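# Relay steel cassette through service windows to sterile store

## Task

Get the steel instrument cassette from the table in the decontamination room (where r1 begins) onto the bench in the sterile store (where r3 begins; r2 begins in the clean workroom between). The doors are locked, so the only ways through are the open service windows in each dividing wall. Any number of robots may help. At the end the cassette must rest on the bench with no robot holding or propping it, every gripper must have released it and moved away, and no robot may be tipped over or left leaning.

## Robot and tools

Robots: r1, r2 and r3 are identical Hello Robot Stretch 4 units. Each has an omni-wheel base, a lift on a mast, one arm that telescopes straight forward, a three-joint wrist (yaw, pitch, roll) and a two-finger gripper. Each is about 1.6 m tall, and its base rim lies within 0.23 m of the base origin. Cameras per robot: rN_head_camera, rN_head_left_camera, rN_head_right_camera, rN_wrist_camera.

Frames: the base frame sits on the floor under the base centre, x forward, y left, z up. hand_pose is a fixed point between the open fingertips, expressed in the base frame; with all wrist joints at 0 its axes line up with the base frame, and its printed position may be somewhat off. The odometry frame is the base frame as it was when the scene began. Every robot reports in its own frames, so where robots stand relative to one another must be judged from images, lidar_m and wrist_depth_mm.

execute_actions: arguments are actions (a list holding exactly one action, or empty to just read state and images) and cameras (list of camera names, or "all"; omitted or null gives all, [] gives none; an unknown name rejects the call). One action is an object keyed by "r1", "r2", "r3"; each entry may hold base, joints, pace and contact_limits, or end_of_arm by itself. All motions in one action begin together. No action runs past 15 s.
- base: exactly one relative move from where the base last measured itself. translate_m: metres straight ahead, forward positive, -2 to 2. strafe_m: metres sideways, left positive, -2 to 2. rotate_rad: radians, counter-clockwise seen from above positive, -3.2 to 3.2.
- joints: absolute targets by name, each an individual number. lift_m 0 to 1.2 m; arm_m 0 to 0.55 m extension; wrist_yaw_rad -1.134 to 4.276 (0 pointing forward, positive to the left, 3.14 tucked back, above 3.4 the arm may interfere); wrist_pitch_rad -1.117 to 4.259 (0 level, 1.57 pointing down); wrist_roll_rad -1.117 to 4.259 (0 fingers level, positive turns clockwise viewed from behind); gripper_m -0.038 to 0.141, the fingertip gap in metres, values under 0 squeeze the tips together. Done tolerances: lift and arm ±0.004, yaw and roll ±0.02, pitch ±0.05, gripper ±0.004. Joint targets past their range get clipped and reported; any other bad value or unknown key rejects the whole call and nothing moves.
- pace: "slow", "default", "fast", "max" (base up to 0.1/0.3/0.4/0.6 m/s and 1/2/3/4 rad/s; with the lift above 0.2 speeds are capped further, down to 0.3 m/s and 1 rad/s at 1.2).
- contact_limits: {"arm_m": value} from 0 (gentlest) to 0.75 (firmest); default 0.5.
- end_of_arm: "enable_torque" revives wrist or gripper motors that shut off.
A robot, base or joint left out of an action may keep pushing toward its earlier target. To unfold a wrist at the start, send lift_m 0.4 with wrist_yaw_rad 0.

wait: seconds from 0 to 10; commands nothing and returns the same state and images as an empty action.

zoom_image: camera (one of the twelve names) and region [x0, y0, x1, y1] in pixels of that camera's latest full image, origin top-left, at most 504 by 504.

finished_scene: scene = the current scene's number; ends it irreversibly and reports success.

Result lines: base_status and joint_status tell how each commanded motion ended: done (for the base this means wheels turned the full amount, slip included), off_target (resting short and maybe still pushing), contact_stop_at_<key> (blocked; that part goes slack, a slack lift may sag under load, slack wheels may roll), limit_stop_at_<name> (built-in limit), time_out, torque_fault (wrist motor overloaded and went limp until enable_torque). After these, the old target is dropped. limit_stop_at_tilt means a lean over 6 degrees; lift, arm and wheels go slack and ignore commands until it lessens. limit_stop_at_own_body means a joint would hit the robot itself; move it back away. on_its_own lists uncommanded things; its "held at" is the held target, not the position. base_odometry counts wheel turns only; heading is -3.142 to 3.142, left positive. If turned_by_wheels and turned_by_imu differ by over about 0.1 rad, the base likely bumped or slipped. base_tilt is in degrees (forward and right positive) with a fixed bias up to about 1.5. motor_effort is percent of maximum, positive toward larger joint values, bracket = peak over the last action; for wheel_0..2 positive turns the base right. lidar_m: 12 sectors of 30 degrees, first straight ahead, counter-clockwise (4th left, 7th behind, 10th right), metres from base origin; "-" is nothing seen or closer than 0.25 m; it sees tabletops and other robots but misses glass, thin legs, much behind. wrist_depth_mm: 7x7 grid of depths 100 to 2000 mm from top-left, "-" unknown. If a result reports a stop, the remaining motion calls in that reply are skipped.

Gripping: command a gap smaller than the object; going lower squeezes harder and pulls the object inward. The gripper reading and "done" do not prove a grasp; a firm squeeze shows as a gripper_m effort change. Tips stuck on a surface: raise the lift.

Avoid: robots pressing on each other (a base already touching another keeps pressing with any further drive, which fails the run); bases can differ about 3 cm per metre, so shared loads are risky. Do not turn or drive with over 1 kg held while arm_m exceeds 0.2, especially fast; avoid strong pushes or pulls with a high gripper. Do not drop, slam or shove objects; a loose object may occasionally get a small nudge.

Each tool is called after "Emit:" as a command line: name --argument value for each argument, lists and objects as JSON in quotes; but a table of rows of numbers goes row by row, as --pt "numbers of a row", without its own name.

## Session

Emit:
execute_actions --actions '[]'

Scene clock: 0.00 s.
r1.base_odometry: x=+0.000 y=+0.000 heading=+0.000 (m, m, rad; r1's odometry frame)
r1.turned_by_wheels: +0.000 (rad since the last result)
r1.turned_by_imu: +0.000 (rad since the last result)
r1.base_tilt: forward=-0.7 right=+0.7 (deg)
r1.lidar_m: 0.94 0.81 0.80 0.92 1.58 1.63 1.91 3.18 0.81 0.91 1.15 1.14
r1.base_status: not commanded
r1.joint_positions: lift_m=+0.183 arm_m=+0.002 wrist_yaw_rad=+3.194 wrist_pitch_rad=+0.014 wrist_roll_rad=+0.018 gripper_m=+0.057
r1.joint_status: not commanded
r1.motor_effort: lift_m=+20 arm_m=+0 wrist_yaw_rad=+0 wrist_pitch_rad=-6 wrist_roll_rad=+0 gripper_m=-5 wheel_0=-1 wheel_1=+0 wheel_2=+0 (%)
r1.hand_pose: x=-0.1198 y=+0.0722 z=+0.3569 quat_wxyz=(-0.026, -0.007, +0.009, +1.000) (m; r1's base frame)
r1.wrist_depth_mm: - 141 195 - - 1661 1430 / - - 138 - - 1661 1366 / - 107 136 - - 1618 1366 / - 114 136 - - 1618 1397 / 142 139 - - 1921 1618 1366 / 211 1576 1308 1661 1366 1537 1366 / 211 1042 904 960 904 1042 1060
r2.base_odometry: x=+0.000 y=+0.000 heading=+0.000 (m, m, rad; r2's odometry frame)
r2.turned_by_wheels: +0.000 (rad since the last result)
r2.turned_by_imu: +0.000 (rad since the last result)
r2.base_tilt: forward=+0.6 right=+1.0 (deg)
r2.lidar_m: 2.50 1.62 1.01 0.94 1.22 1.72 2.21 2.33 1.74 1.54 1.74 2.43
r2.base_status: not commanded
r2.joint_positions: lift_m=+0.203 arm_m=-0.002 wrist_yaw_rad=+3.103 wrist_pitch_rad=-0.005 wrist_roll_rad=+0.004 gripper_m=+0.057
r2.joint_status: not commanded
r2.motor_effort: lift_m=+20 arm_m=-1 wrist_yaw_rad=-1 wrist_pitch_rad=-9 wrist_roll_rad=+1 gripper_m=-1 wheel_0=-1 wheel_1=+1 wheel_2=+0 (%)
r2.hand_pose: x=-0.1156 y=+0.0986 z=+0.3825 quat_wxyz=(+0.019, +0.003, +0.002, +1.000) (m; r2's base frame)
r2.wrist_depth_mm: - 141 - - - - 1576 / - 140 - - - - 1537 / - 129 205 - - - 1537 / 110 139 260 - - - 1537 / 138 - - - - - 1537 / 1618 1618 212 1661 213 1618 1430 / 1078 1025 960 159 960 991 1042
r3.base_odometry: x=+0.000 y=+0.000 heading=+0.000 (m, m, rad; r3's odometry frame)
r3.turned_by_wheels: +0.000 (rad since the last result)
r3.turned_by_imu: +0.000 (rad since the last result)
r3.base_tilt: forward=+0.2 right=-0.4 (deg)
r3.lidar_m: 1.66 1.58 1.27 0.93 0.90 0.96 1.15 1.10 0.96 0.69 0.81 2.05
r3.base_status: not commanded
r3.joint_positions: lift_m=+0.239 arm_m=+0.000 wrist_yaw_rad=+3.193 wrist_pitch_rad=-0.003 wrist_roll_rad=-0.005 gripper_m=+0.057
r3.joint_status: not commanded
r3.motor_effort: lift_m=+18 arm_m=+0 wrist_yaw_rad=+1 wrist_pitch_rad=-5 wrist_roll_rad=-1 gripper_m=-3 wheel_0=+0 wheel_1=+0 wheel_2=+0 (%)
r3.hand_pose: x=-0.1220 y=+0.0725 z=+0.4185 quat_wxyz=(-0.026, +0.001, -0.003, +1.000) (m; r3's base frame)
r3.wrist_depth_mm: - 129 134 1464 1366 1060 866 / - 110 135 1430 1464 1078 866 / - 119 143 1430 1430 1078 866 / 137 136 276 1464 1430 1098 878 / 1078 1182 1281 1430 1308 1078 878 / 1098 1138 195 1430 197 1078 878 / 229 946 1060 - 1060 931 854
pictures: r1_head_camera, r1_head_left_camera, r1_head_right_camera, r1_wrist_camera, r2_head_camera, r2_head_left_camera, r2_head_right_camera, r2_wrist_camera, r3_head_camera, r3_head_left_camera, r3_head_right_camera, r3_wrist_camera
Images, in order (width x height): r1_head_camera 420x560, r1_head_left_camera 420x672, r1_head_right_camera 420x672, r1_wrist_camera 616x392, r2_head_camera 420x560, r2_head_left_camera 420x672, r2_head_right_camera 420x672, r2_wrist_camera 616x392, r3_head_camera 420x560, r3_head_left_camera 420x672, r3_head_right_camera 420x672, r3_wrist_camera 616x392.

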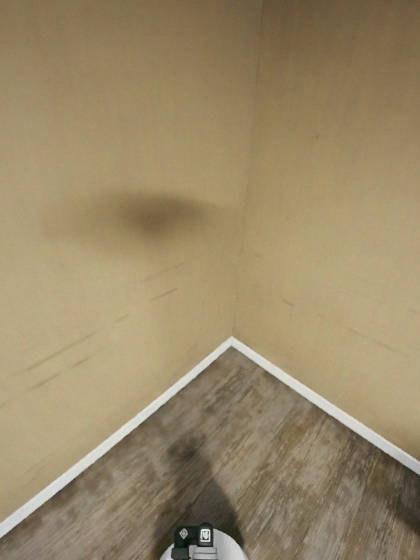

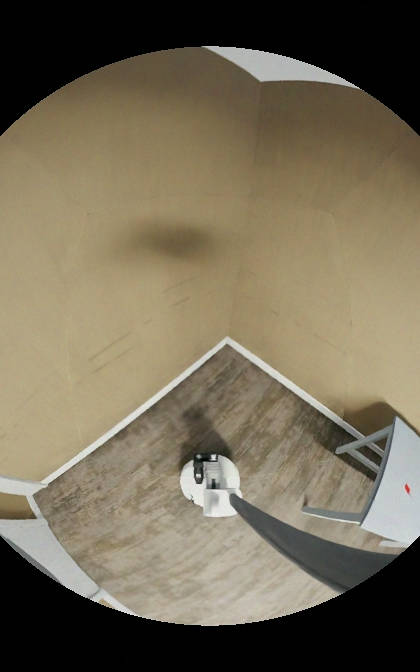

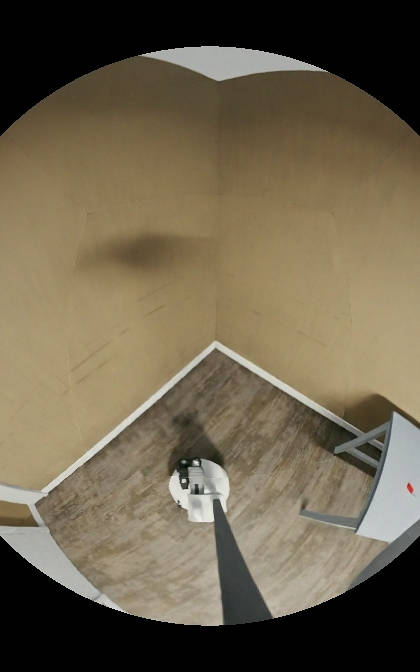

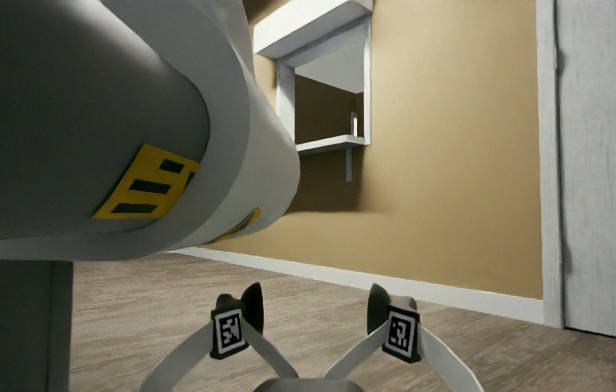

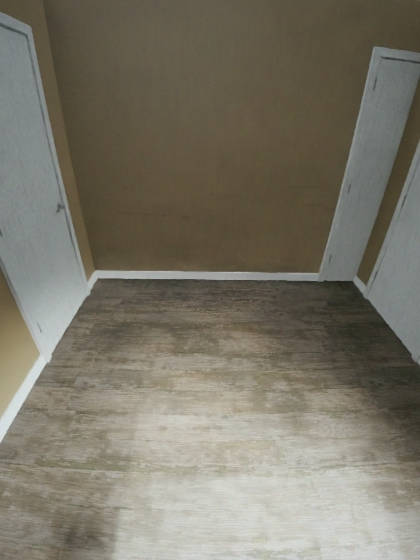

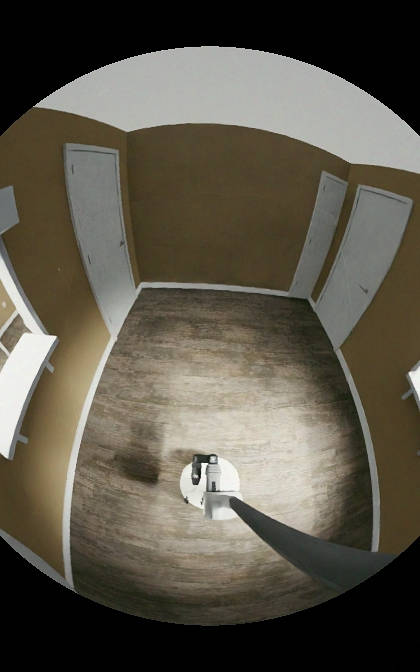

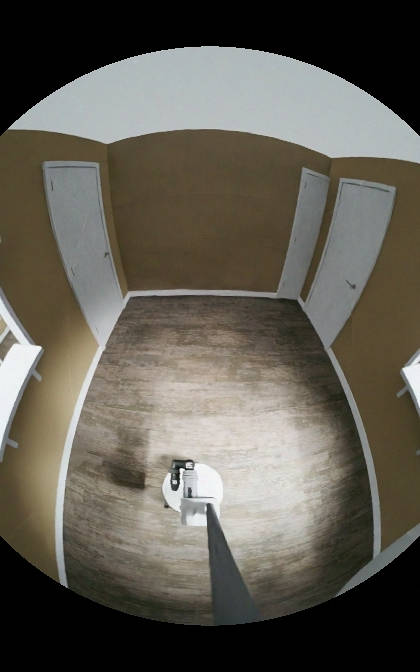

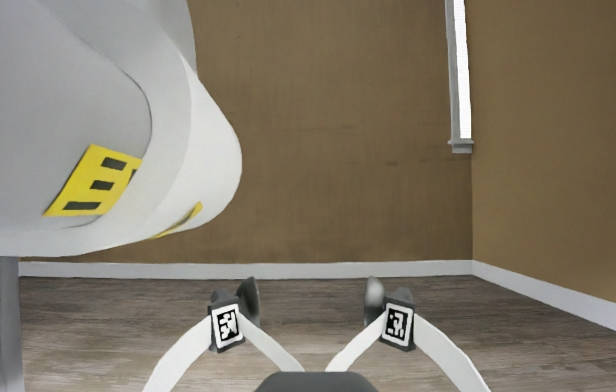

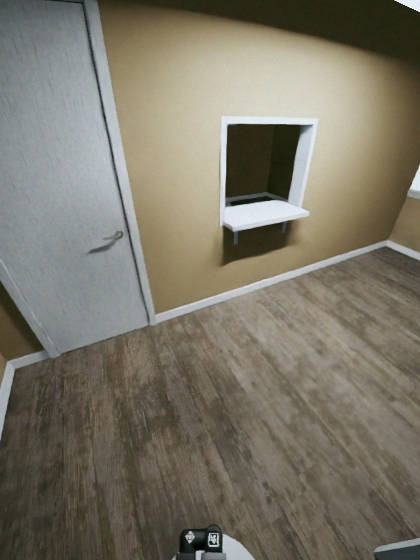

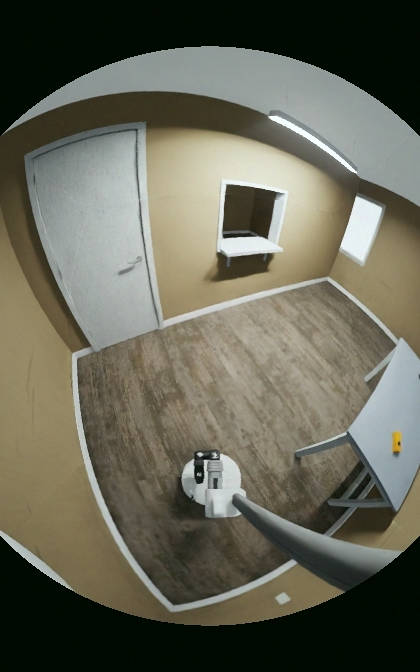

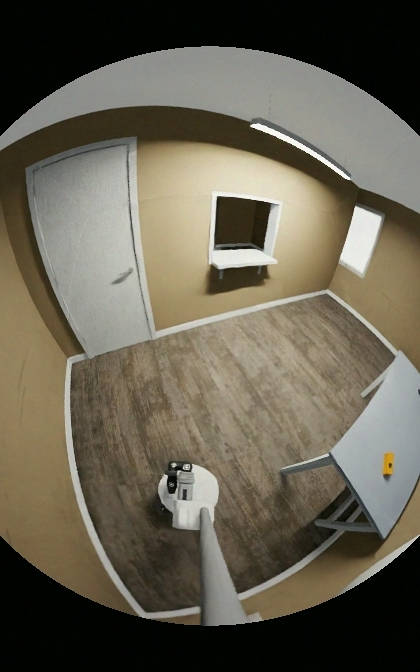

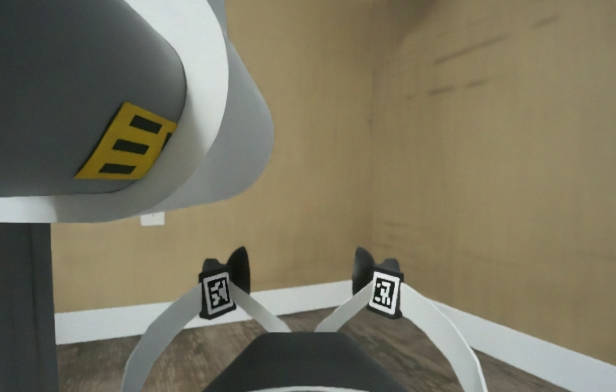

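Emit:
execute_actions --actions '[{"r1":{"base":{"rotate_rad":-2.47},"pace":"fast","joints":{"lift_m":0.4,"wrist_yaw_rad":0,"gripper_m":0.141}},"r2":{"base":{"rotate_rad":-1.56},"pace":"fast","joints":{"lift_m":0.5,"wrist_yaw_rad":0,"gripper_m":0.141}},"r3":{"base":{"rotate_rad":0.51},"pace":"fast","joints":{"lift_m":0.5,"wrist_yaw_rad":0,"gripper_m":0.141}}}]' --cameras '["r1_head_camera","r2_head_camera","r3_head_camera"]'

Emit:
zoom_image --camera "r1_head_camera" --region '[0, 190, 240, 370]'

Scene clock: 3.20 s.
r1.base_odometry: x=+0.000 y=+0.000 heading=-2.470 (m, m, rad; r1's odometry frame)
r1.turned_by_wheels: -2.470 (rad since the last result)
r1.turned_by_imu: -2.483 (rad since the last result)
r1.base_tilt: forward=-0.7 right=+0.8 (deg)
r1.lidar_m: 3.94 0.82 1.01 1.14 1.14 0.86 0.79 0.82 1.01 1.61 1.64 1.97
r1.base_status: done
r1.joint_positions: lift_m=+0.400 arm_m=+0.002 wrist_yaw_rad=+0.000 wrist_pitch_rad=+0.014 wrist_roll_rad=+0.018 gripper_m=+0.141
r1.joint_status: all done
r1.motor_effort: lift_m=+23(26) arm_m=+0(0) wrist_yaw_rad=-2(6) wrist_pitch_rad=-5(6) wrist_roll_rad=-1(0) gripper_m=+1(4) wheel_0=+0(4) wheel_1=+0(9) wheel_2=-1(11) (%)
r1.hand_pose: x=+0.4614 y=-0.0873 z=+0.5738 quat_wxyz=(+1.000, +0.009, +0.007, +0.000) (m; r1's base frame)
r1.wrist_depth_mm: - - - - - - 1921 / - - - - - - - / 574 - - - - - - / 569 1336 - - - - 1808 / 569 - - - - - 1863 / 569 - - - - 218 1808 / 574 1430 1430 158 1366 1366 1537
r2.base_odometry: x=+0.000 y=+0.000 heading=-1.560 (m, m, rad; r2's odometry frame)
r2.turned_by_wheels: -1.560 (rad since the last result)
r2.turned_by_imu: -1.580 (rad since the last result)
r2.base_tilt: forward=+0.6 right=+1.0 (deg)
r2.lidar_m: 1.53 1.74 2.48 2.51 1.62 1.04 1.01 1.25 1.75 2.22 2.33 1.71
r2.base_status: done
r2.joint_positions: lift_m=+0.500 arm_m=-0.002 wrist_yaw_rad=+0.000 wrist_pitch_rad=-0.005 wrist_roll_rad=+0.004 gripper_m=+0.141
r2.joint_status: all done
r2.motor_effort: lift_m=+22(24) arm_m=-1(0) wrist_yaw_rad=-3(7) wrist_pitch_rad=-10(9) wrist_roll_rad=+0(0) gripper_m=+0(5) wheel_0=+1(9) wheel_1=+2(11) wheel_2=+0(11) (%)
r2.hand_pose: x=+0.4578 y=-0.0873 z=+0.6795 quat_wxyz=(+1.000, +0.002, -0.003, +0.000) (m; r2's base frame)
r2.wrist_depth_mm: 1537 1499 - - 1464 1464 1464 / 1499 1499 - - 1464 1464 1464 / 1499 1499 - - 1464 1464 1464 / 1499 1464 1464 1464 1499 1464 1464 / 1499 1464 1464 1464 1464 1464 1430 / 1464 1499 1464 1464 1464 216 1430 / 1499 1464 1464 154 1430 1430 1430
r3.base_odometry: x=+0.000 y=+0.000 heading=+0.510 (m, m, rad; r3's odometry frame)
r3.turned_by_wheels: +0.510 (rad since the last result)
r3.turned_by_imu: +0.505 (rad since the last result)
r3.base_tilt: forward=+0.2 right=-0.4 (deg)
r3.lidar_m: 1.56 1.23 0.93 0.89 0.95 1.14 1.11 0.94 0.70 0.77 2.11 1.68
r3.base_status: done
r3.joint_positions: lift_m=+0.500 arm_m=+0.000 wrist_yaw_rad=+0.000 wrist_pitch_rad=-0.003 wrist_roll_rad=-0.005 gripper_m=+0.141
r3.joint_status: all done
r3.motor_effort: lift_m=+22(24) arm_m=+0(0) wrist_yaw_rad=+0(6) wrist_pitch_rad=-4(3) wrist_roll_rad=-1(3) gripper_m=+1(5) wheel_0=+1(5) wheel_1=+2(7) wheel_2=+2(7) (%)
r3.hand_pose: x=+0.4592 y=-0.0873 z=+0.6786 quat_wxyz=(+1.000, -0.003, -0.001, +0.000) (m; r3's base frame)
r3.wrist_depth_mm: 1430 1430 1397 1430 1430 1397 - / 1430 1430 1430 1430 1464 1430 - / 1499 1397 1464 1464 1464 1430 - / 1430 1464 1430 1464 1499 1464 1430 / 1464 1464 1464 1430 1430 1464 1464 / 1499 1464 1464 1464 1499 1499 1499 / 1397 1464 1430 - 1464 1464 1464
pictures: r1_head_camera, r2_head_camera, r3_head_camera
Images, in order (width x height): r1_head_camera 420x560, r2_head_camera 420x560, r3_head_camera 420x560.

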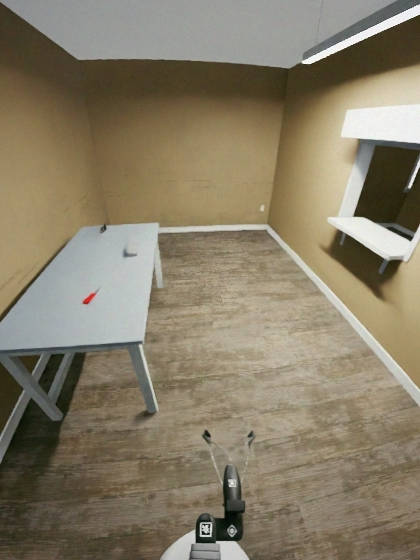

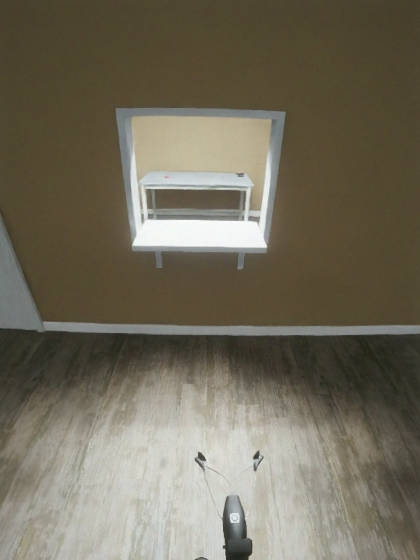

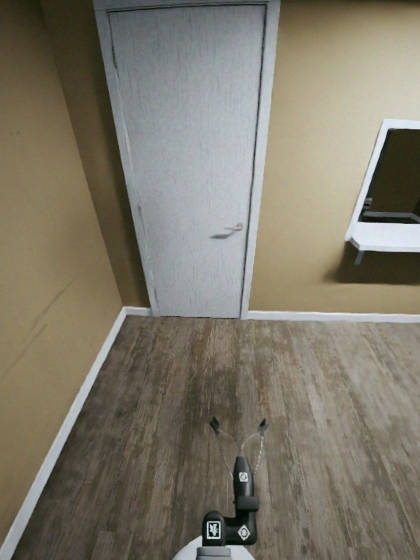

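Region (0, 190, 240, 370) of r1_head_camera's 420x560 image, scaled by 2.100, with more detail than that image has; it fills the top 378 rows of this view, and the rest is white.

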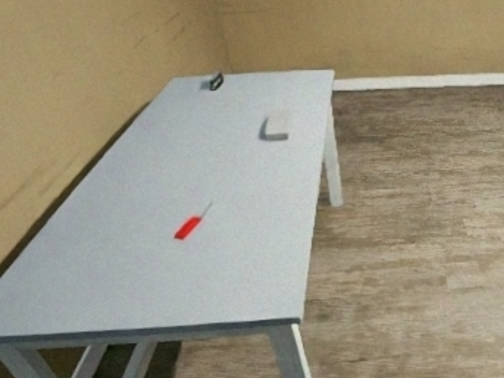

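Emit:
execute_actions --actions '[{"r1":{"base":{"translate_m":1.62},"pace":"max","joints":{"lift_m":1.0,"wrist_pitch_rad":1.57,"wrist_roll_rad":1.57}},"r2":{"base":{"translate_m":1.0},"joints":{"lift_m":1.1,"wrist_pitch_rad":1.57,"wrist_roll_rad":1.57}},"r3":{"base":{"translate_m":0.8},"joints":{"lift_m":1.1,"wrist_pitch_rad":1.57,"wrist_roll_rad":1.57}}}]' --cameras '[]'

Emit:
execute_actions --actions '[{"r1":{"base":{"rotate_rad":1.66},"joints":{"arm_m":0.42},"pace":"fast"},"r2":{"base":{"strafe_m":0.08},"pace":"fast"},"r3":{"base":{"strafe_m":-0.3},"pace":"fast"}}]' --cameras '["r1_head_camera","r1_wrist_camera","r2_head_camera"]'

Scene clock: 8.80 s.
r1.base_odometry: x=-1.268 y=-1.008 heading=-2.470 (m, m, rad; r1's odometry frame)
r1.turned_by_wheels: +0.000 (rad since the last result)
r1.turned_by_imu: -0.004 (rad since the last result)
r1.base_tilt: forward=-0.9 right=+0.8 (deg)
r1.lidar_m: 2.32 0.75 0.47 0.42 0.43 0.55 2.41 2.38 1.55 1.20 1.23 1.76
r1.base_status: done
r1.joint_positions: lift_m=+1.000 arm_m=+0.002 wrist_yaw_rad=+0.000 wrist_pitch_rad=+1.570 wrist_roll_rad=+1.569 gripper_m=+0.141
r1.joint_status: all done
r1.motor_effort: lift_m=+23(25) arm_m=+0(0) wrist_yaw_rad=-1(1) wrist_pitch_rad=+1(2) wrist_roll_rad=+0(5) gripper_m=+1(1) wheel_0=+0(13) wheel_1=+0(8) wheel_2=-1(12) (%)
r1.hand_pose: x=+0.1731 y=-0.0874 z=+0.8894 quat_wxyz=(+0.501, +0.500, +0.500, -0.499) (m; r1's base frame)
r1.wrist_depth_mm: 1160 1160 1138 1098 1138 1098 1098 / 1160 1138 1138 1118 1118 1098 1078 / 1138 1118 1118 1118 1078 1098 1098 / 1138 1118 1118 1078 1098 1078 1060 / 1118 1098 1098 1098 866 691 410 / 1118 1118 1078 1078 878 219 1042 / 1098 1078 1078 158 866 1060 1042
r2.base_odometry: x=+0.011 y=-1.000 heading=-1.559 (m, m, rad; r2's odometry frame)
r2.turned_by_wheels: +0.001 (rad since the last result)
r2.turned_by_imu: +0.008 (rad since the last result)
r2.base_tilt: forward=+0.7 right=+1.0 (deg)
r2.lidar_m: 0.50 0.56 0.98 2.45 2.60 2.10 2.15 2.31 2.35 2.27 0.93 0.54
r2.base_status: done
r2.joint_positions: lift_m=+1.100 arm_m=-0.002 wrist_yaw_rad=+0.000 wrist_pitch_rad=+1.570 wrist_roll_rad=+1.570 gripper_m=+0.141
r2.joint_status: all done
r2.motor_effort: lift_m=+22(25) arm_m=-1(1) wrist_yaw_rad=+0(2) wrist_pitch_rad=-2(5) wrist_roll_rad=+2(4) gripper_m=+1(0) wheel_0=+3(6) wheel_1=+5(9) wheel_2=-1(11) (%)
r2.hand_pose: x=+0.1696 y=-0.0874 z=+0.9896 quat_wxyz=(+0.501, +0.500, +0.500, -0.499) (m; r2's base frame)
r2.wrist_depth_mm: 732 1060 1229 1229 1229 1255 1255 / 741 1098 1229 1229 1229 1229 1255 / 750 1118 1229 1229 1229 1255 1255 / 759 1098 1205 1229 1042 1229 1229 / 768 1138 1205 1008 1008 621 351 / 768 917 1205 1205 991 217 1229 / 759 960 1182 154 1205 1205 1229
r3.base_odometry: x=+0.698 y=+0.391 heading=+0.510 (m, m, rad; r3's odometry frame)
r3.turned_by_wheels: +0.000 (rad since the last result)
r3.turned_by_imu: -0.001 (rad since the last result)
r3.base_tilt: forward=+0.1 right=-0.3 (deg)
r3.lidar_m: 0.78 0.87 0.90 0.86 0.91 1.31 1.89 1.23 1.45 2.98 1.18 0.83
r3.base_status: done
r3.joint_positions: lift_m=+1.100 arm_m=+0.000 wrist_yaw_rad=+0.000 wrist_pitch_rad=+1.570 wrist_roll_rad=+1.570 gripper_m=+0.141
r3.joint_status: all done
r3.motor_effort: lift_m=+22(24) arm_m=+0(0) wrist_yaw_rad=+1(0) wrist_pitch_rad=+2(2) wrist_roll_rad=+0(3) gripper_m=+1(1) wheel_0=-1(4) wheel_1=-1(5) wheel_2=+0(10) (%)
r3.hand_pose: x=+0.1709 y=-0.0874 z=+0.9894 quat_wxyz=(+0.501, +0.500, +0.500, -0.499) (m; r3's base frame)
r3.wrist_depth_mm: 1042 1182 1205 1205 1229 1205 1229 / 1042 1229 1205 1229 1229 1255 1255 / 1025 1229 1229 1205 1255 1255 1255 / 1025 1229 1229 1008 1008 1229 1281 / 1060 1229 1229 1025 1008 1229 1255 / 1042 1229 1255 1042 1042 1281 1281 / 1042 1229 1255 - 1255 1281 1281
pictures: none
No camera images: the call's "cameras" was empty. Leave "cameras" out to get every camera's image.

Scene clock: 11.13 s.
r1.base_odometry: x=-1.268 y=-1.008 heading=-0.810 (m, m, rad; r1's odometry frame)
r1.turned_by_wheels: +1.660 (rad since the last result)
r1.turned_by_imu: +1.669 (rad since the last result)
r1.base_tilt: forward=-0.6 right=+0.8 (deg)
r1.lidar_m: 0.37 0.44 0.56 2.41 2.11 1.49 1.25 1.27 1.87 2.32 0.65 0.45
r1.base_status: done
r1.joint_positions: lift_m=+1.000 arm_m=+0.419 wrist_yaw_rad=+0.000 wrist_pitch_rad=+1.570 wrist_roll_rad=+1.570 gripper_m=+0.141
r1.joint_status: all done
r1.motor_effort: lift_m=+22(22) arm_m=+7(8) wrist_yaw_rad=-1(1) wrist_pitch_rad=+2(3) wrist_roll_rad=+0(1) gripper_m=+0(2) wheel_0=+1(8) wheel_1=+0(6) wheel_2=+1(4) (%)
r1.hand_pose: x=+0.5901 y=-0.0874 z=+0.8895 quat_wxyz=(+0.501, +0.500, +0.500, -0.499) (m; r1's base frame)
r1.wrist_depth_mm: 368 366 359 355 353 1098 1078 / 366 359 357 353 351 1078 1098 / 362 357 357 351 347 1078 1078 / 357 357 353 317 345 904 1060 / 355 353 349 317 342 343 854 / 355 351 345 312 340 219 854 / 351 347 345 159 336 334 854
r2.base_odometry: x=+0.091 y=-0.999 heading=-1.559 (m, m, rad; r2's odometry frame)
r2.turned_by_wheels: +0.000 (rad since the last result)
r2.turned_by_imu: +0.001 (rad since the last result)
r2.base_tilt: forward=+0.6 right=+1.0 (deg)
r2.lidar_m: 0.51 0.55 1.02 2.38 2.55 2.23 2.15 2.28 2.44 2.33 0.94 0.53
r2.base_status: done
r2.joint_positions: lift_m=+1.100 arm_m=-0.002 wrist_yaw_rad=+0.000 wrist_pitch_rad=+1.570 wrist_roll_rad=+1.570 gripper_m=+0.141
r2.joint_status: not commanded
r2.motor_effort: lift_m=+22(22) arm_m=-1(1) wrist_yaw_rad=-2(2) wrist_pitch_rad=-1(2) wrist_roll_rad=+1(1) gripper_m=+0(0) wheel_0=-1(10) wheel_1=+1(13) wheel_2=+0(1) (%)
r2.hand_pose: x=+0.1696 y=-0.0874 z=+0.9896 quat_wxyz=(+0.501, +0.500, +0.500, -0.499) (m; r2's base frame)
r2.wrist_depth_mm: 732 1078 1229 1255 1255 1255 1229 / 750 1118 1229 1255 1229 1255 1255 / 759 1138 1229 1205 1229 1255 1229 / 768 1138 1205 1229 1042 1229 1229 / 759 1118 1229 1008 1008 621 351 / 768 917 1205 1205 991 216 1229 / 750 976 1205 154 1205 1205 1205
r3.base_odometry: x=+0.845 y=+0.129 heading=+0.510 (m, m, rad; r3's odometry frame)
r3.turned_by_wheels: +0.000 (rad since the last result)
r3.turned_by_imu: +0.000 (rad since the last result)
r3.base_tilt: forward=+0.2 right=-0.4 (deg)
r3.lidar_m: 0.78 0.82 1.18 1.18 1.23 1.79 1.43 1.09 1.48 2.90 0.97 0.85
r3.base_status: done
r3.joint_positions: lift_m=+1.100 arm_m=+0.000 wrist_yaw_rad=+0.000 wrist_pitch_rad=+1.570 wrist_roll_rad=+1.570 gripper_m=+0.141
r3.joint_status: not commanded
r3.motor_effort: lift_m=+22(22) arm_m=+0(0) wrist_yaw_rad=+0(1) wrist_pitch_rad=+5(2) wrist_roll_rad=+3(1) gripper_m=+1(2) wheel_0=-1(8) wheel_1=+0(9) wheel_2=+0(2) (%)
r3.hand_pose: x=+0.1709 y=-0.0874 z=+0.9894 quat_wxyz=(+0.501, +0.500, +0.500, -0.499) (m; r3's base frame)
r3.wrist_depth_mm: 1025 1205 1205 1205 1229 1255 1255 / 1042 1205 1205 1229 1229 1255 1255 / 1025 1205 1205 1229 1229 1229 1255 / 1025 1229 1205 1025 1025 1255 1229 / 1008 1205 1205 1025 1025 1281 1281 / 1025 1255 1229 1042 1060 1255 1255 / 1042 1255 1255 - 1255 1281 1281
pictures: r1_head_camera, r1_wrist_camera, r2_head_camera
Images, in order (width x height): r1_head_camera 420x560, r1_wrist_camera 616x392, r2_head_camera 420x560.

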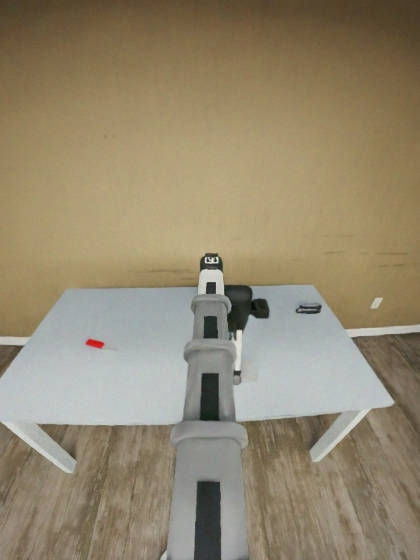

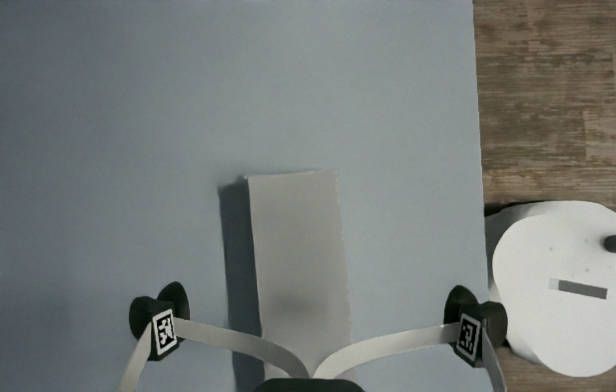

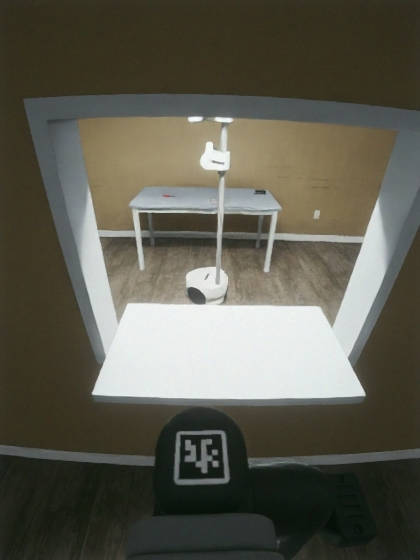

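Emit:
execute_actions --actions '[{"r1":{"base":{"strafe_m":0.015},"joints":{"arm_m":0.436,"wrist_roll_rad":1.47,"lift_m":0.899,"gripper_m":0.125}},"r2":{"base":{"rotate_rad":-0.03},"joints":{"lift_m":1.07}}}]' --cameras '["r1_wrist_camera"]'

Scene clock: 13.40 s.
r1.base_odometry: x=-1.257 y=-0.998 heading=-0.810 (m, m, rad; r1's odometry frame)
r1.turned_by_wheels: +0.000 (rad since the last result)
r1.turned_by_imu: +0.000 (rad since the last result)
r1.base_tilt: forward=-0.6 right=+0.8 (deg)
r1.lidar_m: 0.40 0.45 0.59 2.38 2.11 1.50 1.24 1.28 1.92 2.34 0.66 0.46
r1.base_status: done
r1.joint_positions: lift_m=+0.899 arm_m=+0.435 wrist_yaw_rad=+0.000 wrist_pitch_rad=+1.570 wrist_roll_rad=+1.471 gripper_m=+0.125
r1.joint_status: all done
r1.motor_effort: lift_m=+14(19) arm_m=+7(6) wrist_yaw_rad=+0(1) wrist_pitch_rad=+2(2) wrist_roll_rad=-2(4) gripper_m=+0(1) wheel_0=-1(6) wheel_1=+1(7) wheel_2=+0(1) (%)
r1.hand_pose: x=+0.6060 y=-0.0874 z=+0.7891 quat_wxyz=(+0.525, +0.475, +0.524, -0.474) (m; r1's base frame)
r1.wrist_depth_mm: 263 260 257 255 253 250 247 / 260 258 255 252 251 248 246 / 258 256 253 220 248 247 245 / 257 255 252 218 245 245 242 / 254 252 251 216 244 242 240 / 252 251 248 214 213 240 239 / 251 249 246 154 211 238 237
r2.base_odometry: x=+0.091 y=-0.999 heading=-1.588 (m, m, rad; r2's odometry frame)
r2.turned_by_wheels: -0.029 (rad since the last result)
r2.turned_by_imu: -0.029 (rad since the last result)
r2.base_tilt: forward=+0.6 right=+1.0 (deg)
r2.lidar_m: 0.51 0.55 0.98 2.38 2.52 2.24 2.16 2.28 2.43 2.33 0.97 0.54
r2.base_status: done
r2.joint_positions: lift_m=+1.070 arm_m=-0.002 wrist_yaw_rad=+0.000 wrist_pitch_rad=+1.570 wrist_roll_rad=+1.570 gripper_m=+0.141
r2.joint_status: all done
r2.motor_effort: lift_m=+18(21) arm_m=-1(1) wrist_yaw_rad=-1(0) wrist_pitch_rad=-1(1) wrist_roll_rad=+1(1) gripper_m=+0(0) wheel_0=+4(3) wheel_1=+4(6) wheel_2=+4(6) (%)
r2.hand_pose: x=+0.1696 y=-0.0874 z=+0.9599 quat_wxyz=(+0.501, +0.500, +0.500, -0.499) (m; r2's base frame)
r2.wrist_depth_mm: 759 1118 1205 1205 1205 1229 1205 / 768 1118 1205 1205 1205 1205 1205 / 768 1118 1182 1205 1205 1205 1205 / 778 1118 1205 1205 991 1182 1205 / 768 1118 1182 960 976 615 351 / 759 904 1182 1205 976 216 1205 / 750 976 1182 154 1182 1182 1182
r3.base_odometry: x=+0.845 y=+0.129 heading=+0.510 (m, m, rad; r3's odometry frame)
r3.turned_by_wheels: +0.000 (rad since the last result)
r3.turned_by_imu: +0.000 (rad since the last result)
r3.base_tilt: forward=+0.1 right=-0.4 (deg)
r3.lidar_m: 0.80 0.85 1.22 1.17 1.26 1.76 1.40 1.08 1.46 2.92 1.00 0.87
r3.base_status: not commanded
r3.joint_positions: lift_m=+1.100 arm_m=+0.000 wrist_yaw_rad=+0.000 wrist_pitch_rad=+1.570 wrist_roll_rad=+1.570 gripper_m=+0.141
r3.joint_status: not commanded
r3.motor_effort: lift_m=+22(22) arm_m=+0(0) wrist_yaw_rad=+0(1) wrist_pitch_rad=+4(1) wrist_roll_rad=-1(2) gripper_m=+3(1) wheel_0=-2(1) wheel_1=+0(0) wheel_2=+0(0) (%)
r3.hand_pose: x=+0.1709 y=-0.0874 z=+0.9894 quat_wxyz=(+0.501, +0.500, +0.500, -0.499) (m; r3's base frame)
r3.wrist_depth_mm: 1008 1205 1229 1229 1229 1229 1229 / 1060 1205 1229 1229 1255 1229 1229 / 1042 1205 1229 1229 1229 1229 1255 / 1042 1205 1229 1025 1008 1255 1255 / 1008 1205 1205 1042 1008 1255 1281 / 1025 1182 1229 1025 1025 1255 1281 / 1025 1229 1255 - 1255 1281 1308
pictures: r1_wrist_camera
Images, in order (width x height): r1_wrist_camera 616x392.

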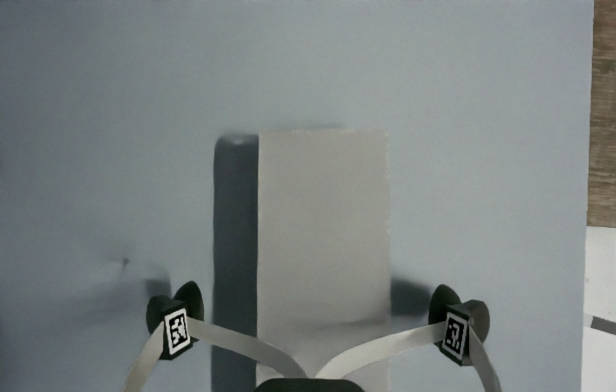

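Emit:
execute_actions --actions '[{"r1":{"joints":{"arm_m":0.429,"gripper_m":0.02}},"r2":{"base":{"translate_m":0.15},"pace":"fast"},"r3":{"base":{"strafe_m":-0.2},"pace":"fast"}}]' --cameras '["r1_wrist_camera"]'

Scene clock: 15.73 s.
r1.base_odometry: x=-1.257 y=-0.998 heading=-0.810 (m, m, rad; r1's odometry frame)
r1.turned_by_wheels: +0.000 (rad since the last result)
r1.turned_by_imu: +0.001 (rad since the last result)
r1.base_tilt: forward=-0.6 right=+0.9 (deg)
r1.lidar_m: 0.42 0.43 0.58 2.39 2.13 1.51 1.24 1.27 1.90 2.33 0.67 0.43
r1.base_status: not commanded
r1.joint_positions: lift_m=+0.899 arm_m=+0.430 wrist_yaw_rad=+0.000 wrist_pitch_rad=+1.570 wrist_roll_rad=+1.470 gripper_m=+0.021
r1.joint_status: all done
r1.motor_effort: lift_m=+15(15) arm_m=-7(8) wrist_yaw_rad=-1(1) wrist_pitch_rad=+1(1) wrist_roll_rad=-1(2) gripper_m=-29(33) wheel_0=-1(1) wheel_1=+1(1) wheel_2=+0(0) (%)
r1.hand_pose: x=+0.6014 y=-0.0874 z=+0.7891 quat_wxyz=(+0.525, +0.475, +0.524, -0.474) (m; r1's base frame)
r1.wrist_depth_mm: 260 259 256 254 251 249 248 / 259 256 255 252 250 247 246 / 258 255 253 204 247 245 244 / 255 254 251 203 244 244 243 / 254 252 250 201 243 242 240 / 252 249 200 199 199 240 240 / 250 168 200 198 196 166 237
r2.base_odometry: x=+0.089 y=-1.149 heading=-1.588 (m, m, rad; r2's odometry frame)
r2.turned_by_wheels: +0.000 (rad since the last result)
r2.turned_by_imu: +0.002 (rad since the last result)
r2.base_tilt: forward=+0.6 right=+1.0 (deg)
r2.lidar_m: 0.37 0.38 0.76 2.08 2.50 2.41 2.31 2.45 2.44 2.01 0.56 0.41
r2.base_status: done
r2.joint_positions: lift_m=+1.070 arm_m=-0.002 wrist_yaw_rad=+0.000 wrist_pitch_rad=+1.570 wrist_roll_rad=+1.570 gripper_m=+0.141
r2.joint_status: not commanded
r2.motor_effort: lift_m=+18(18) arm_m=-1(1) wrist_yaw_rad=-1(1) wrist_pitch_rad=-3(0) wrist_roll_rad=+1(1) gripper_m=+1(1) wheel_0=+2(9) wheel_1=+3(9) wheel_2=-1(10) (%)
r2.hand_pose: x=+0.1696 y=-0.0874 z=+0.9599 quat_wxyz=(+0.501, +0.500, +0.500, -0.499) (m; r2's base frame)
r2.wrist_depth_mm: 322 798 1205 1205 1205 1205 1205 / 320 798 1205 1205 1205 1205 1205 / 320 809 1182 1182 1205 1205 1205 / 320 809 1205 1182 991 1205 1205 / 320 809 1205 976 976 621 351 / 315 640 1182 1182 976 216 1182 / 315 691 1160 154 1182 1182 1182
r3.base_odometry: x=+0.942 y=-0.045 heading=+0.510 (m, m, rad; r3's odometry frame)
r3.turned_by_wheels: +0.000 (rad since the last result)
r3.turned_by_imu: +0.000 (rad since the last result)
r3.base_tilt: forward=+0.2 right=-0.4 (deg)
r3.lidar_m: 0.80 0.81 1.20 1.35 1.45 1.96 1.00 1.07 1.51 2.94 0.94 0.83
r3.base_status: done
r3.joint_positions: lift_m=+1.100 arm_m=+0.000 wrist_yaw_rad=+0.000 wrist_pitch_rad=+1.570 wrist_roll_rad=+1.570 gripper_m=+0.141
r3.joint_status: not commanded
r3.motor_effort: lift_m=+22(22) arm_m=+0(0) wrist_yaw_rad=+1(0) wrist_pitch_rad=+3(2) wrist_roll_rad=+0(1) gripper_m=+2(2) wheel_0=+1(7) wheel_1=+0(7) wheel_2=+0(0) (%)
r3.hand_pose: x=+0.1709 y=-0.0874 z=+0.9894 quat_wxyz=(+0.501, +0.500, +0.500, -0.499) (m; r3's base frame)
r3.wrist_depth_mm: 991 1182 1182 1205 1229 1229 1229 / 1042 1205 1205 1229 1229 1229 1255 / 1025 1229 1229 1229 1255 1255 1255 / 1025 1205 1205 1025 1008 1255 1229 / 1042 1229 1205 1008 1025 1255 1281 / 1042 1229 1229 1060 1042 1281 1281 / 1008 1255 1229 - 1281 1255 1281
pictures: r1_wrist_camera
Images, in order (width x height): r1_wrist_camera 616x392.

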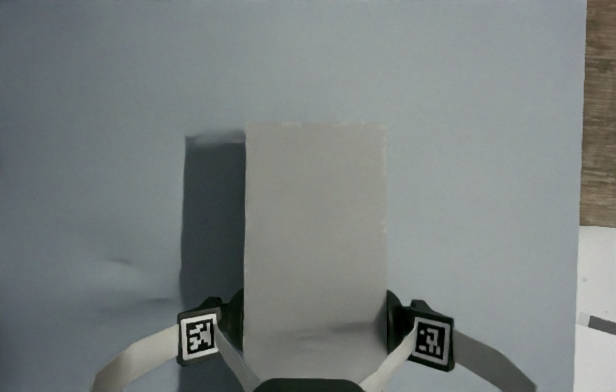

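Emit:
execute_actions --actions '[{"r1":{"base":{"rotate_rad":-2.98},"joints":{"lift_m":1.05,"arm_m":0.2,"wrist_roll_rad":1.685}},"r3":{"base":{"strafe_m":-0.6},"pace":"fast"}}]' --cameras '["r1_head_camera","r3_head_camera"]'

Scene clock: 19.80 s.
r1.base_odometry: x=-1.257 y=-0.998 heading=+2.493 (m, m, rad; r1's odometry frame)
r1.turned_by_wheels: -2.980 (rad since the last result)
r1.turned_by_imu: -2.996 (rad since the last result)
r1.base_tilt: forward=-0.6 right=+0.9 (deg)
r1.lidar_m: 0.33 1.34 2.21 2.34 0.58 0.43 0.42 0.46 0.68 2.39 1.86 0.35
r1.base_status: done
r1.joint_positions: lift_m=+1.050 arm_m=+0.201 wrist_yaw_rad=+0.000 wrist_pitch_rad=+1.570 wrist_roll_rad=+1.685 gripper_m=+0.021
r1.joint_status: all done
r1.motor_effort: lift_m=+24(26) arm_m=-7(8) wrist_yaw_rad=+0(2) wrist_pitch_rad=+2(4) wrist_roll_rad=+2(3) gripper_m=-30(26) wheel_0=-2(4) wheel_1=-1(8) wheel_2=+1(8) (%)
r1.hand_pose: x=+0.3724 y=-0.0874 z=+0.9393 quat_wxyz=(+0.471, +0.528, +0.471, -0.527) (m; r1's base frame)
r1.wrist_depth_mm: 1205 1205 1182 1160 1160 1160 1138 / 1205 1160 1182 1182 1160 1160 1118 / 1205 1182 1160 204 1138 1138 1138 / 1205 1160 1160 203 917 917 1118 / 1182 1160 1160 201 917 917 1098 / 1160 1160 200 199 198 904 1098 / 1160 168 198 198 196 166 1078
r2.base_odometry: x=+0.089 y=-1.149 heading=-1.588 (m, m, rad; r2's odometry frame)
r2.turned_by_wheels: +0.000 (rad since the last result)
r2.turned_by_imu: +0.002 (rad since the last result)
r2.base_tilt: forward=+0.6 right=+1.0 (deg)
r2.lidar_m: 0.35 0.39 0.76 2.10 2.50 2.40 2.31 2.46 2.43 2.00 0.53 0.41
r2.base_status: not commanded
r2.joint_positions: lift_m=+1.070 arm_m=-0.002 wrist_yaw_rad=+0.000 wrist_pitch_rad=+1.570 wrist_roll_rad=+1.570 gripper_m=+0.141
r2.joint_status: not commanded
r2.motor_effort: lift_m=+18(18) arm_m=-1(1) wrist_yaw_rad=-1(1) wrist_pitch_rad=+0(2) wrist_roll_rad=+1(1) gripper_m=+0(0) wheel_0=+3(2) wheel_1=+4(4) wheel_2=-1(1) (%)
r2.hand_pose: x=+0.1696 y=-0.0874 z=+0.9599 quat_wxyz=(+0.501, +0.500, +0.500, -0.499) (m; r2's base frame)
r2.wrist_depth_mm: 322 798 1205 1205 1205 1229 1205 / 320 809 1205 1205 1205 1205 1229 / 320 820 1182 1205 1205 1205 1205 / 320 820 1182 1205 991 1182 1205 / 319 809 1182 976 960 621 353 / 315 640 1182 1160 976 216 1182 / 314 683 1160 154 1182 1182 1182
r3.base_odometry: x=+1.235 y=-0.569 heading=+0.510 (m, m, rad; r3's odometry frame)
r3.turned_by_wheels: +0.000 (rad since the last result)
r3.turned_by_imu: +0.000 (rad since the last result)
r3.base_tilt: forward=+0.2 right=-0.4 (deg)
r3.lidar_m: 0.65 0.83 1.15 1.96 2.11 1.04 0.98 1.05 2.83 2.69 0.91 0.66
r3.base_status: done
r3.joint_positions: lift_m=+1.100 arm_m=+0.000 wrist_yaw_rad=+0.000 wrist_pitch_rad=+1.570 wrist_roll_rad=+1.570 gripper_m=+0.141
r3.joint_status: not commanded
r3.motor_effort: lift_m=+22(22) arm_m=+0(0) wrist_yaw_rad=+0(1) wrist_pitch_rad=+3(4) wrist_roll_rad=-3(2) gripper_m=+1(0) wheel_0=+1(9) wheel_1=+0(8) wheel_2=+0(2) (%)
r3.hand_pose: x=+0.1709 y=-0.0874 z=+0.9894 quat_wxyz=(+0.501, +0.500, +0.500, -0.499) (m; r3's base frame)
r3.wrist_depth_mm: 960 1182 1229 1205 1229 1229 1255 / 976 1205 1229 1205 1229 1255 1255 / 1008 1205 1229 1229 1229 1229 1255 / 991 1205 1229 1008 1008 1255 1255 / 1025 1229 1229 1025 1025 1255 1281 / 1008 1205 1255 1042 1042 1255 1255 / 1008 1229 1229 - 1281 1281 1308
pictures: r1_head_camera, r3_head_camera
Images, in order (width x height): r1_head_camera 420x560, r3_head_camera 420x560.

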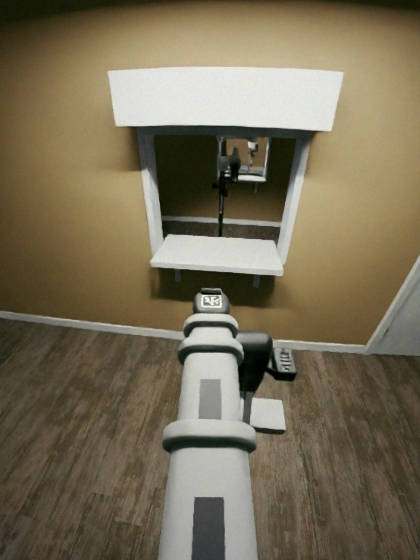

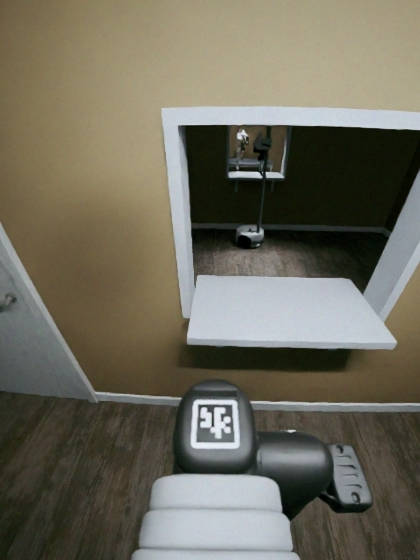

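Emit:
execute_actions --actions '[{"r1":{"base":{"translate_m":0.78},"joints":{"arm_m":0.51},"pace":"fast"},"r3":{"base":{"strafe_m":-0.24},"joints":{"lift_m":1.07}}}]' --cameras '["r1_wrist_camera","r2_head_camera"]'

Scene clock: 24.13 s.
r1.base_odometry: x=-1.879 y=-0.526 heading=+2.493 (m, m, rad; r1's odometry frame)
r1.turned_by_wheels: +0.000 (rad since the last result)
r1.turned_by_imu: -0.001 (rad since the last result)
r1.base_tilt: forward=-0.6 right=+0.7 (deg)
r1.lidar_m: 0.42 0.46 1.01 2.26 2.47 1.22 1.22 1.28 2.50 1.80 0.58 0.43
r1.base_status: done
r1.joint_positions: lift_m=+1.050 arm_m=+0.509 wrist_yaw_rad=+0.000 wrist_pitch_rad=+1.570 wrist_roll_rad=+1.685 gripper_m=+0.021
r1.joint_status: all done
r1.motor_effort: lift_m=+24(24) arm_m=+7(8) wrist_yaw_rad=-1(1) wrist_pitch_rad=+2(3) wrist_roll_rad=+1(1) gripper_m=-33(27) wheel_0=-1(0) wheel_1=-1(5) wheel_2=+2(10) (%)
r1.hand_pose: x=+0.6800 y=-0.0874 z=+0.9393 quat_wxyz=(+0.471, +0.528, +0.471, -0.527) (m; r1's base frame)
r1.wrist_depth_mm: 312 307 306 303 300 297 1138 / 310 306 304 300 297 296 294 / 307 304 301 204 294 293 291 / 304 301 298 202 293 293 290 / 303 300 297 201 289 287 287 / 300 297 200 199 198 286 285 / 298 168 199 197 196 165 283
r2.base_odometry: x=+0.089 y=-1.149 heading=-1.588 (m, m, rad; r2's odometry frame)
r2.turned_by_wheels: +0.000 (rad since the last result)
r2.turned_by_imu: +0.002 (rad since the last result)
r2.base_tilt: forward=+0.6 right=+1.0 (deg)
r2.lidar_m: 0.37 0.40 0.77 2.09 2.51 2.40 2.30 2.43 2.42 2.03 0.55 0.39
r2.base_status: not commanded
r2.joint_positions: lift_m=+1.070 arm_m=-0.002 wrist_yaw_rad=+0.000 wrist_pitch_rad=+1.570 wrist_roll_rad=+1.570 gripper_m=+0.141
r2.joint_status: not commanded
r2.motor_effort: lift_m=+18(18) arm_m=-1(1) wrist_yaw_rad=-1(1) wrist_pitch_rad=-1(0) wrist_roll_rad=+2(1) gripper_m=+0(1) wheel_0=+3(3) wheel_1=+3(4) wheel_2=-1(1) (%)
r2.hand_pose: x=+0.1696 y=-0.0874 z=+0.9599 quat_wxyz=(+0.501, +0.500, +0.500, -0.499) (m; r2's base frame)
r2.wrist_depth_mm: 322 788 1205 1205 1205 1229 1229 / 322 809 1182 1205 1205 1205 1205 / 320 820 1205 1182 1205 1182 1205 / 319 820 1182 1182 991 1205 1205 / 320 809 1205 976 976 621 353 / 317 647 1182 1182 976 217 1205 / 315 691 1182 154 1182 1182 1182
r3.base_odometry: x=+1.353 y=-0.778 heading=+0.510 (m, m, rad; r3's odometry frame)
r3.turned_by_wheels: +0.000 (rad since the last result)
r3.turned_by_imu: +0.001 (rad since the last result)
r3.base_tilt: forward=+0.2 right=-0.4 (deg)
r3.lidar_m: 0.64 0.68 1.19 2.21 2.34 1.05 1.00 1.09 2.59 2.49 1.09 0.66
r3.base_status: done
r3.joint_positions: lift_m=+1.070 arm_m=+0.000 wrist_yaw_rad=+0.000 wrist_pitch_rad=+1.570 wrist_roll_rad=+1.570 gripper_m=+0.141
r3.joint_status: all done
r3.motor_effort: lift_m=+14(19) arm_m=+0(0) wrist_yaw_rad=+1(1) wrist_pitch_rad=+2(4) wrist_roll_rad=-1(2) gripper_m=+0(1) wheel_0=+0(7) wheel_1=+0(7) wheel_2=-1(0) (%)
r3.hand_pose: x=+0.1709 y=-0.0874 z=+0.9601 quat_wxyz=(+0.501, +0.500, +0.500, -0.499) (m; r3's base frame)
r3.wrist_depth_mm: 960 1160 1182 1182 1205 1205 1205 / 960 1182 1182 1205 1182 1205 1205 / 976 1182 1160 1182 1205 1182 1229 / 960 1182 1205 991 991 1229 1229 / 991 1182 1205 991 991 1205 1229 / 991 1205 1182 976 1008 1205 1229 / 991 1205 1229 - 1229 1229 1229
pictures: r1_wrist_camera, r2_head_camera
Images, in order (width x height): r1_wrist_camera 616x392, r2_head_camera 420x560.

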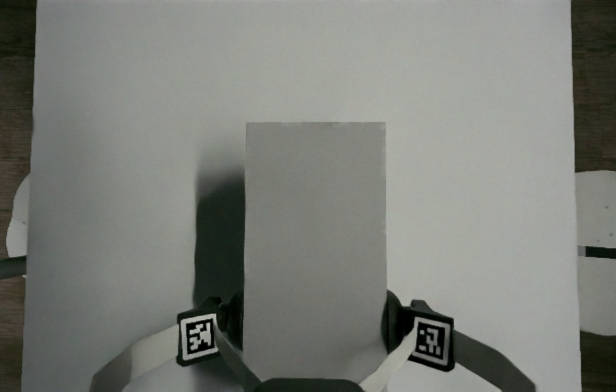

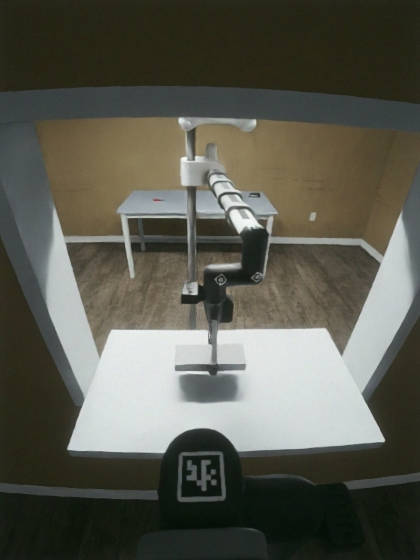

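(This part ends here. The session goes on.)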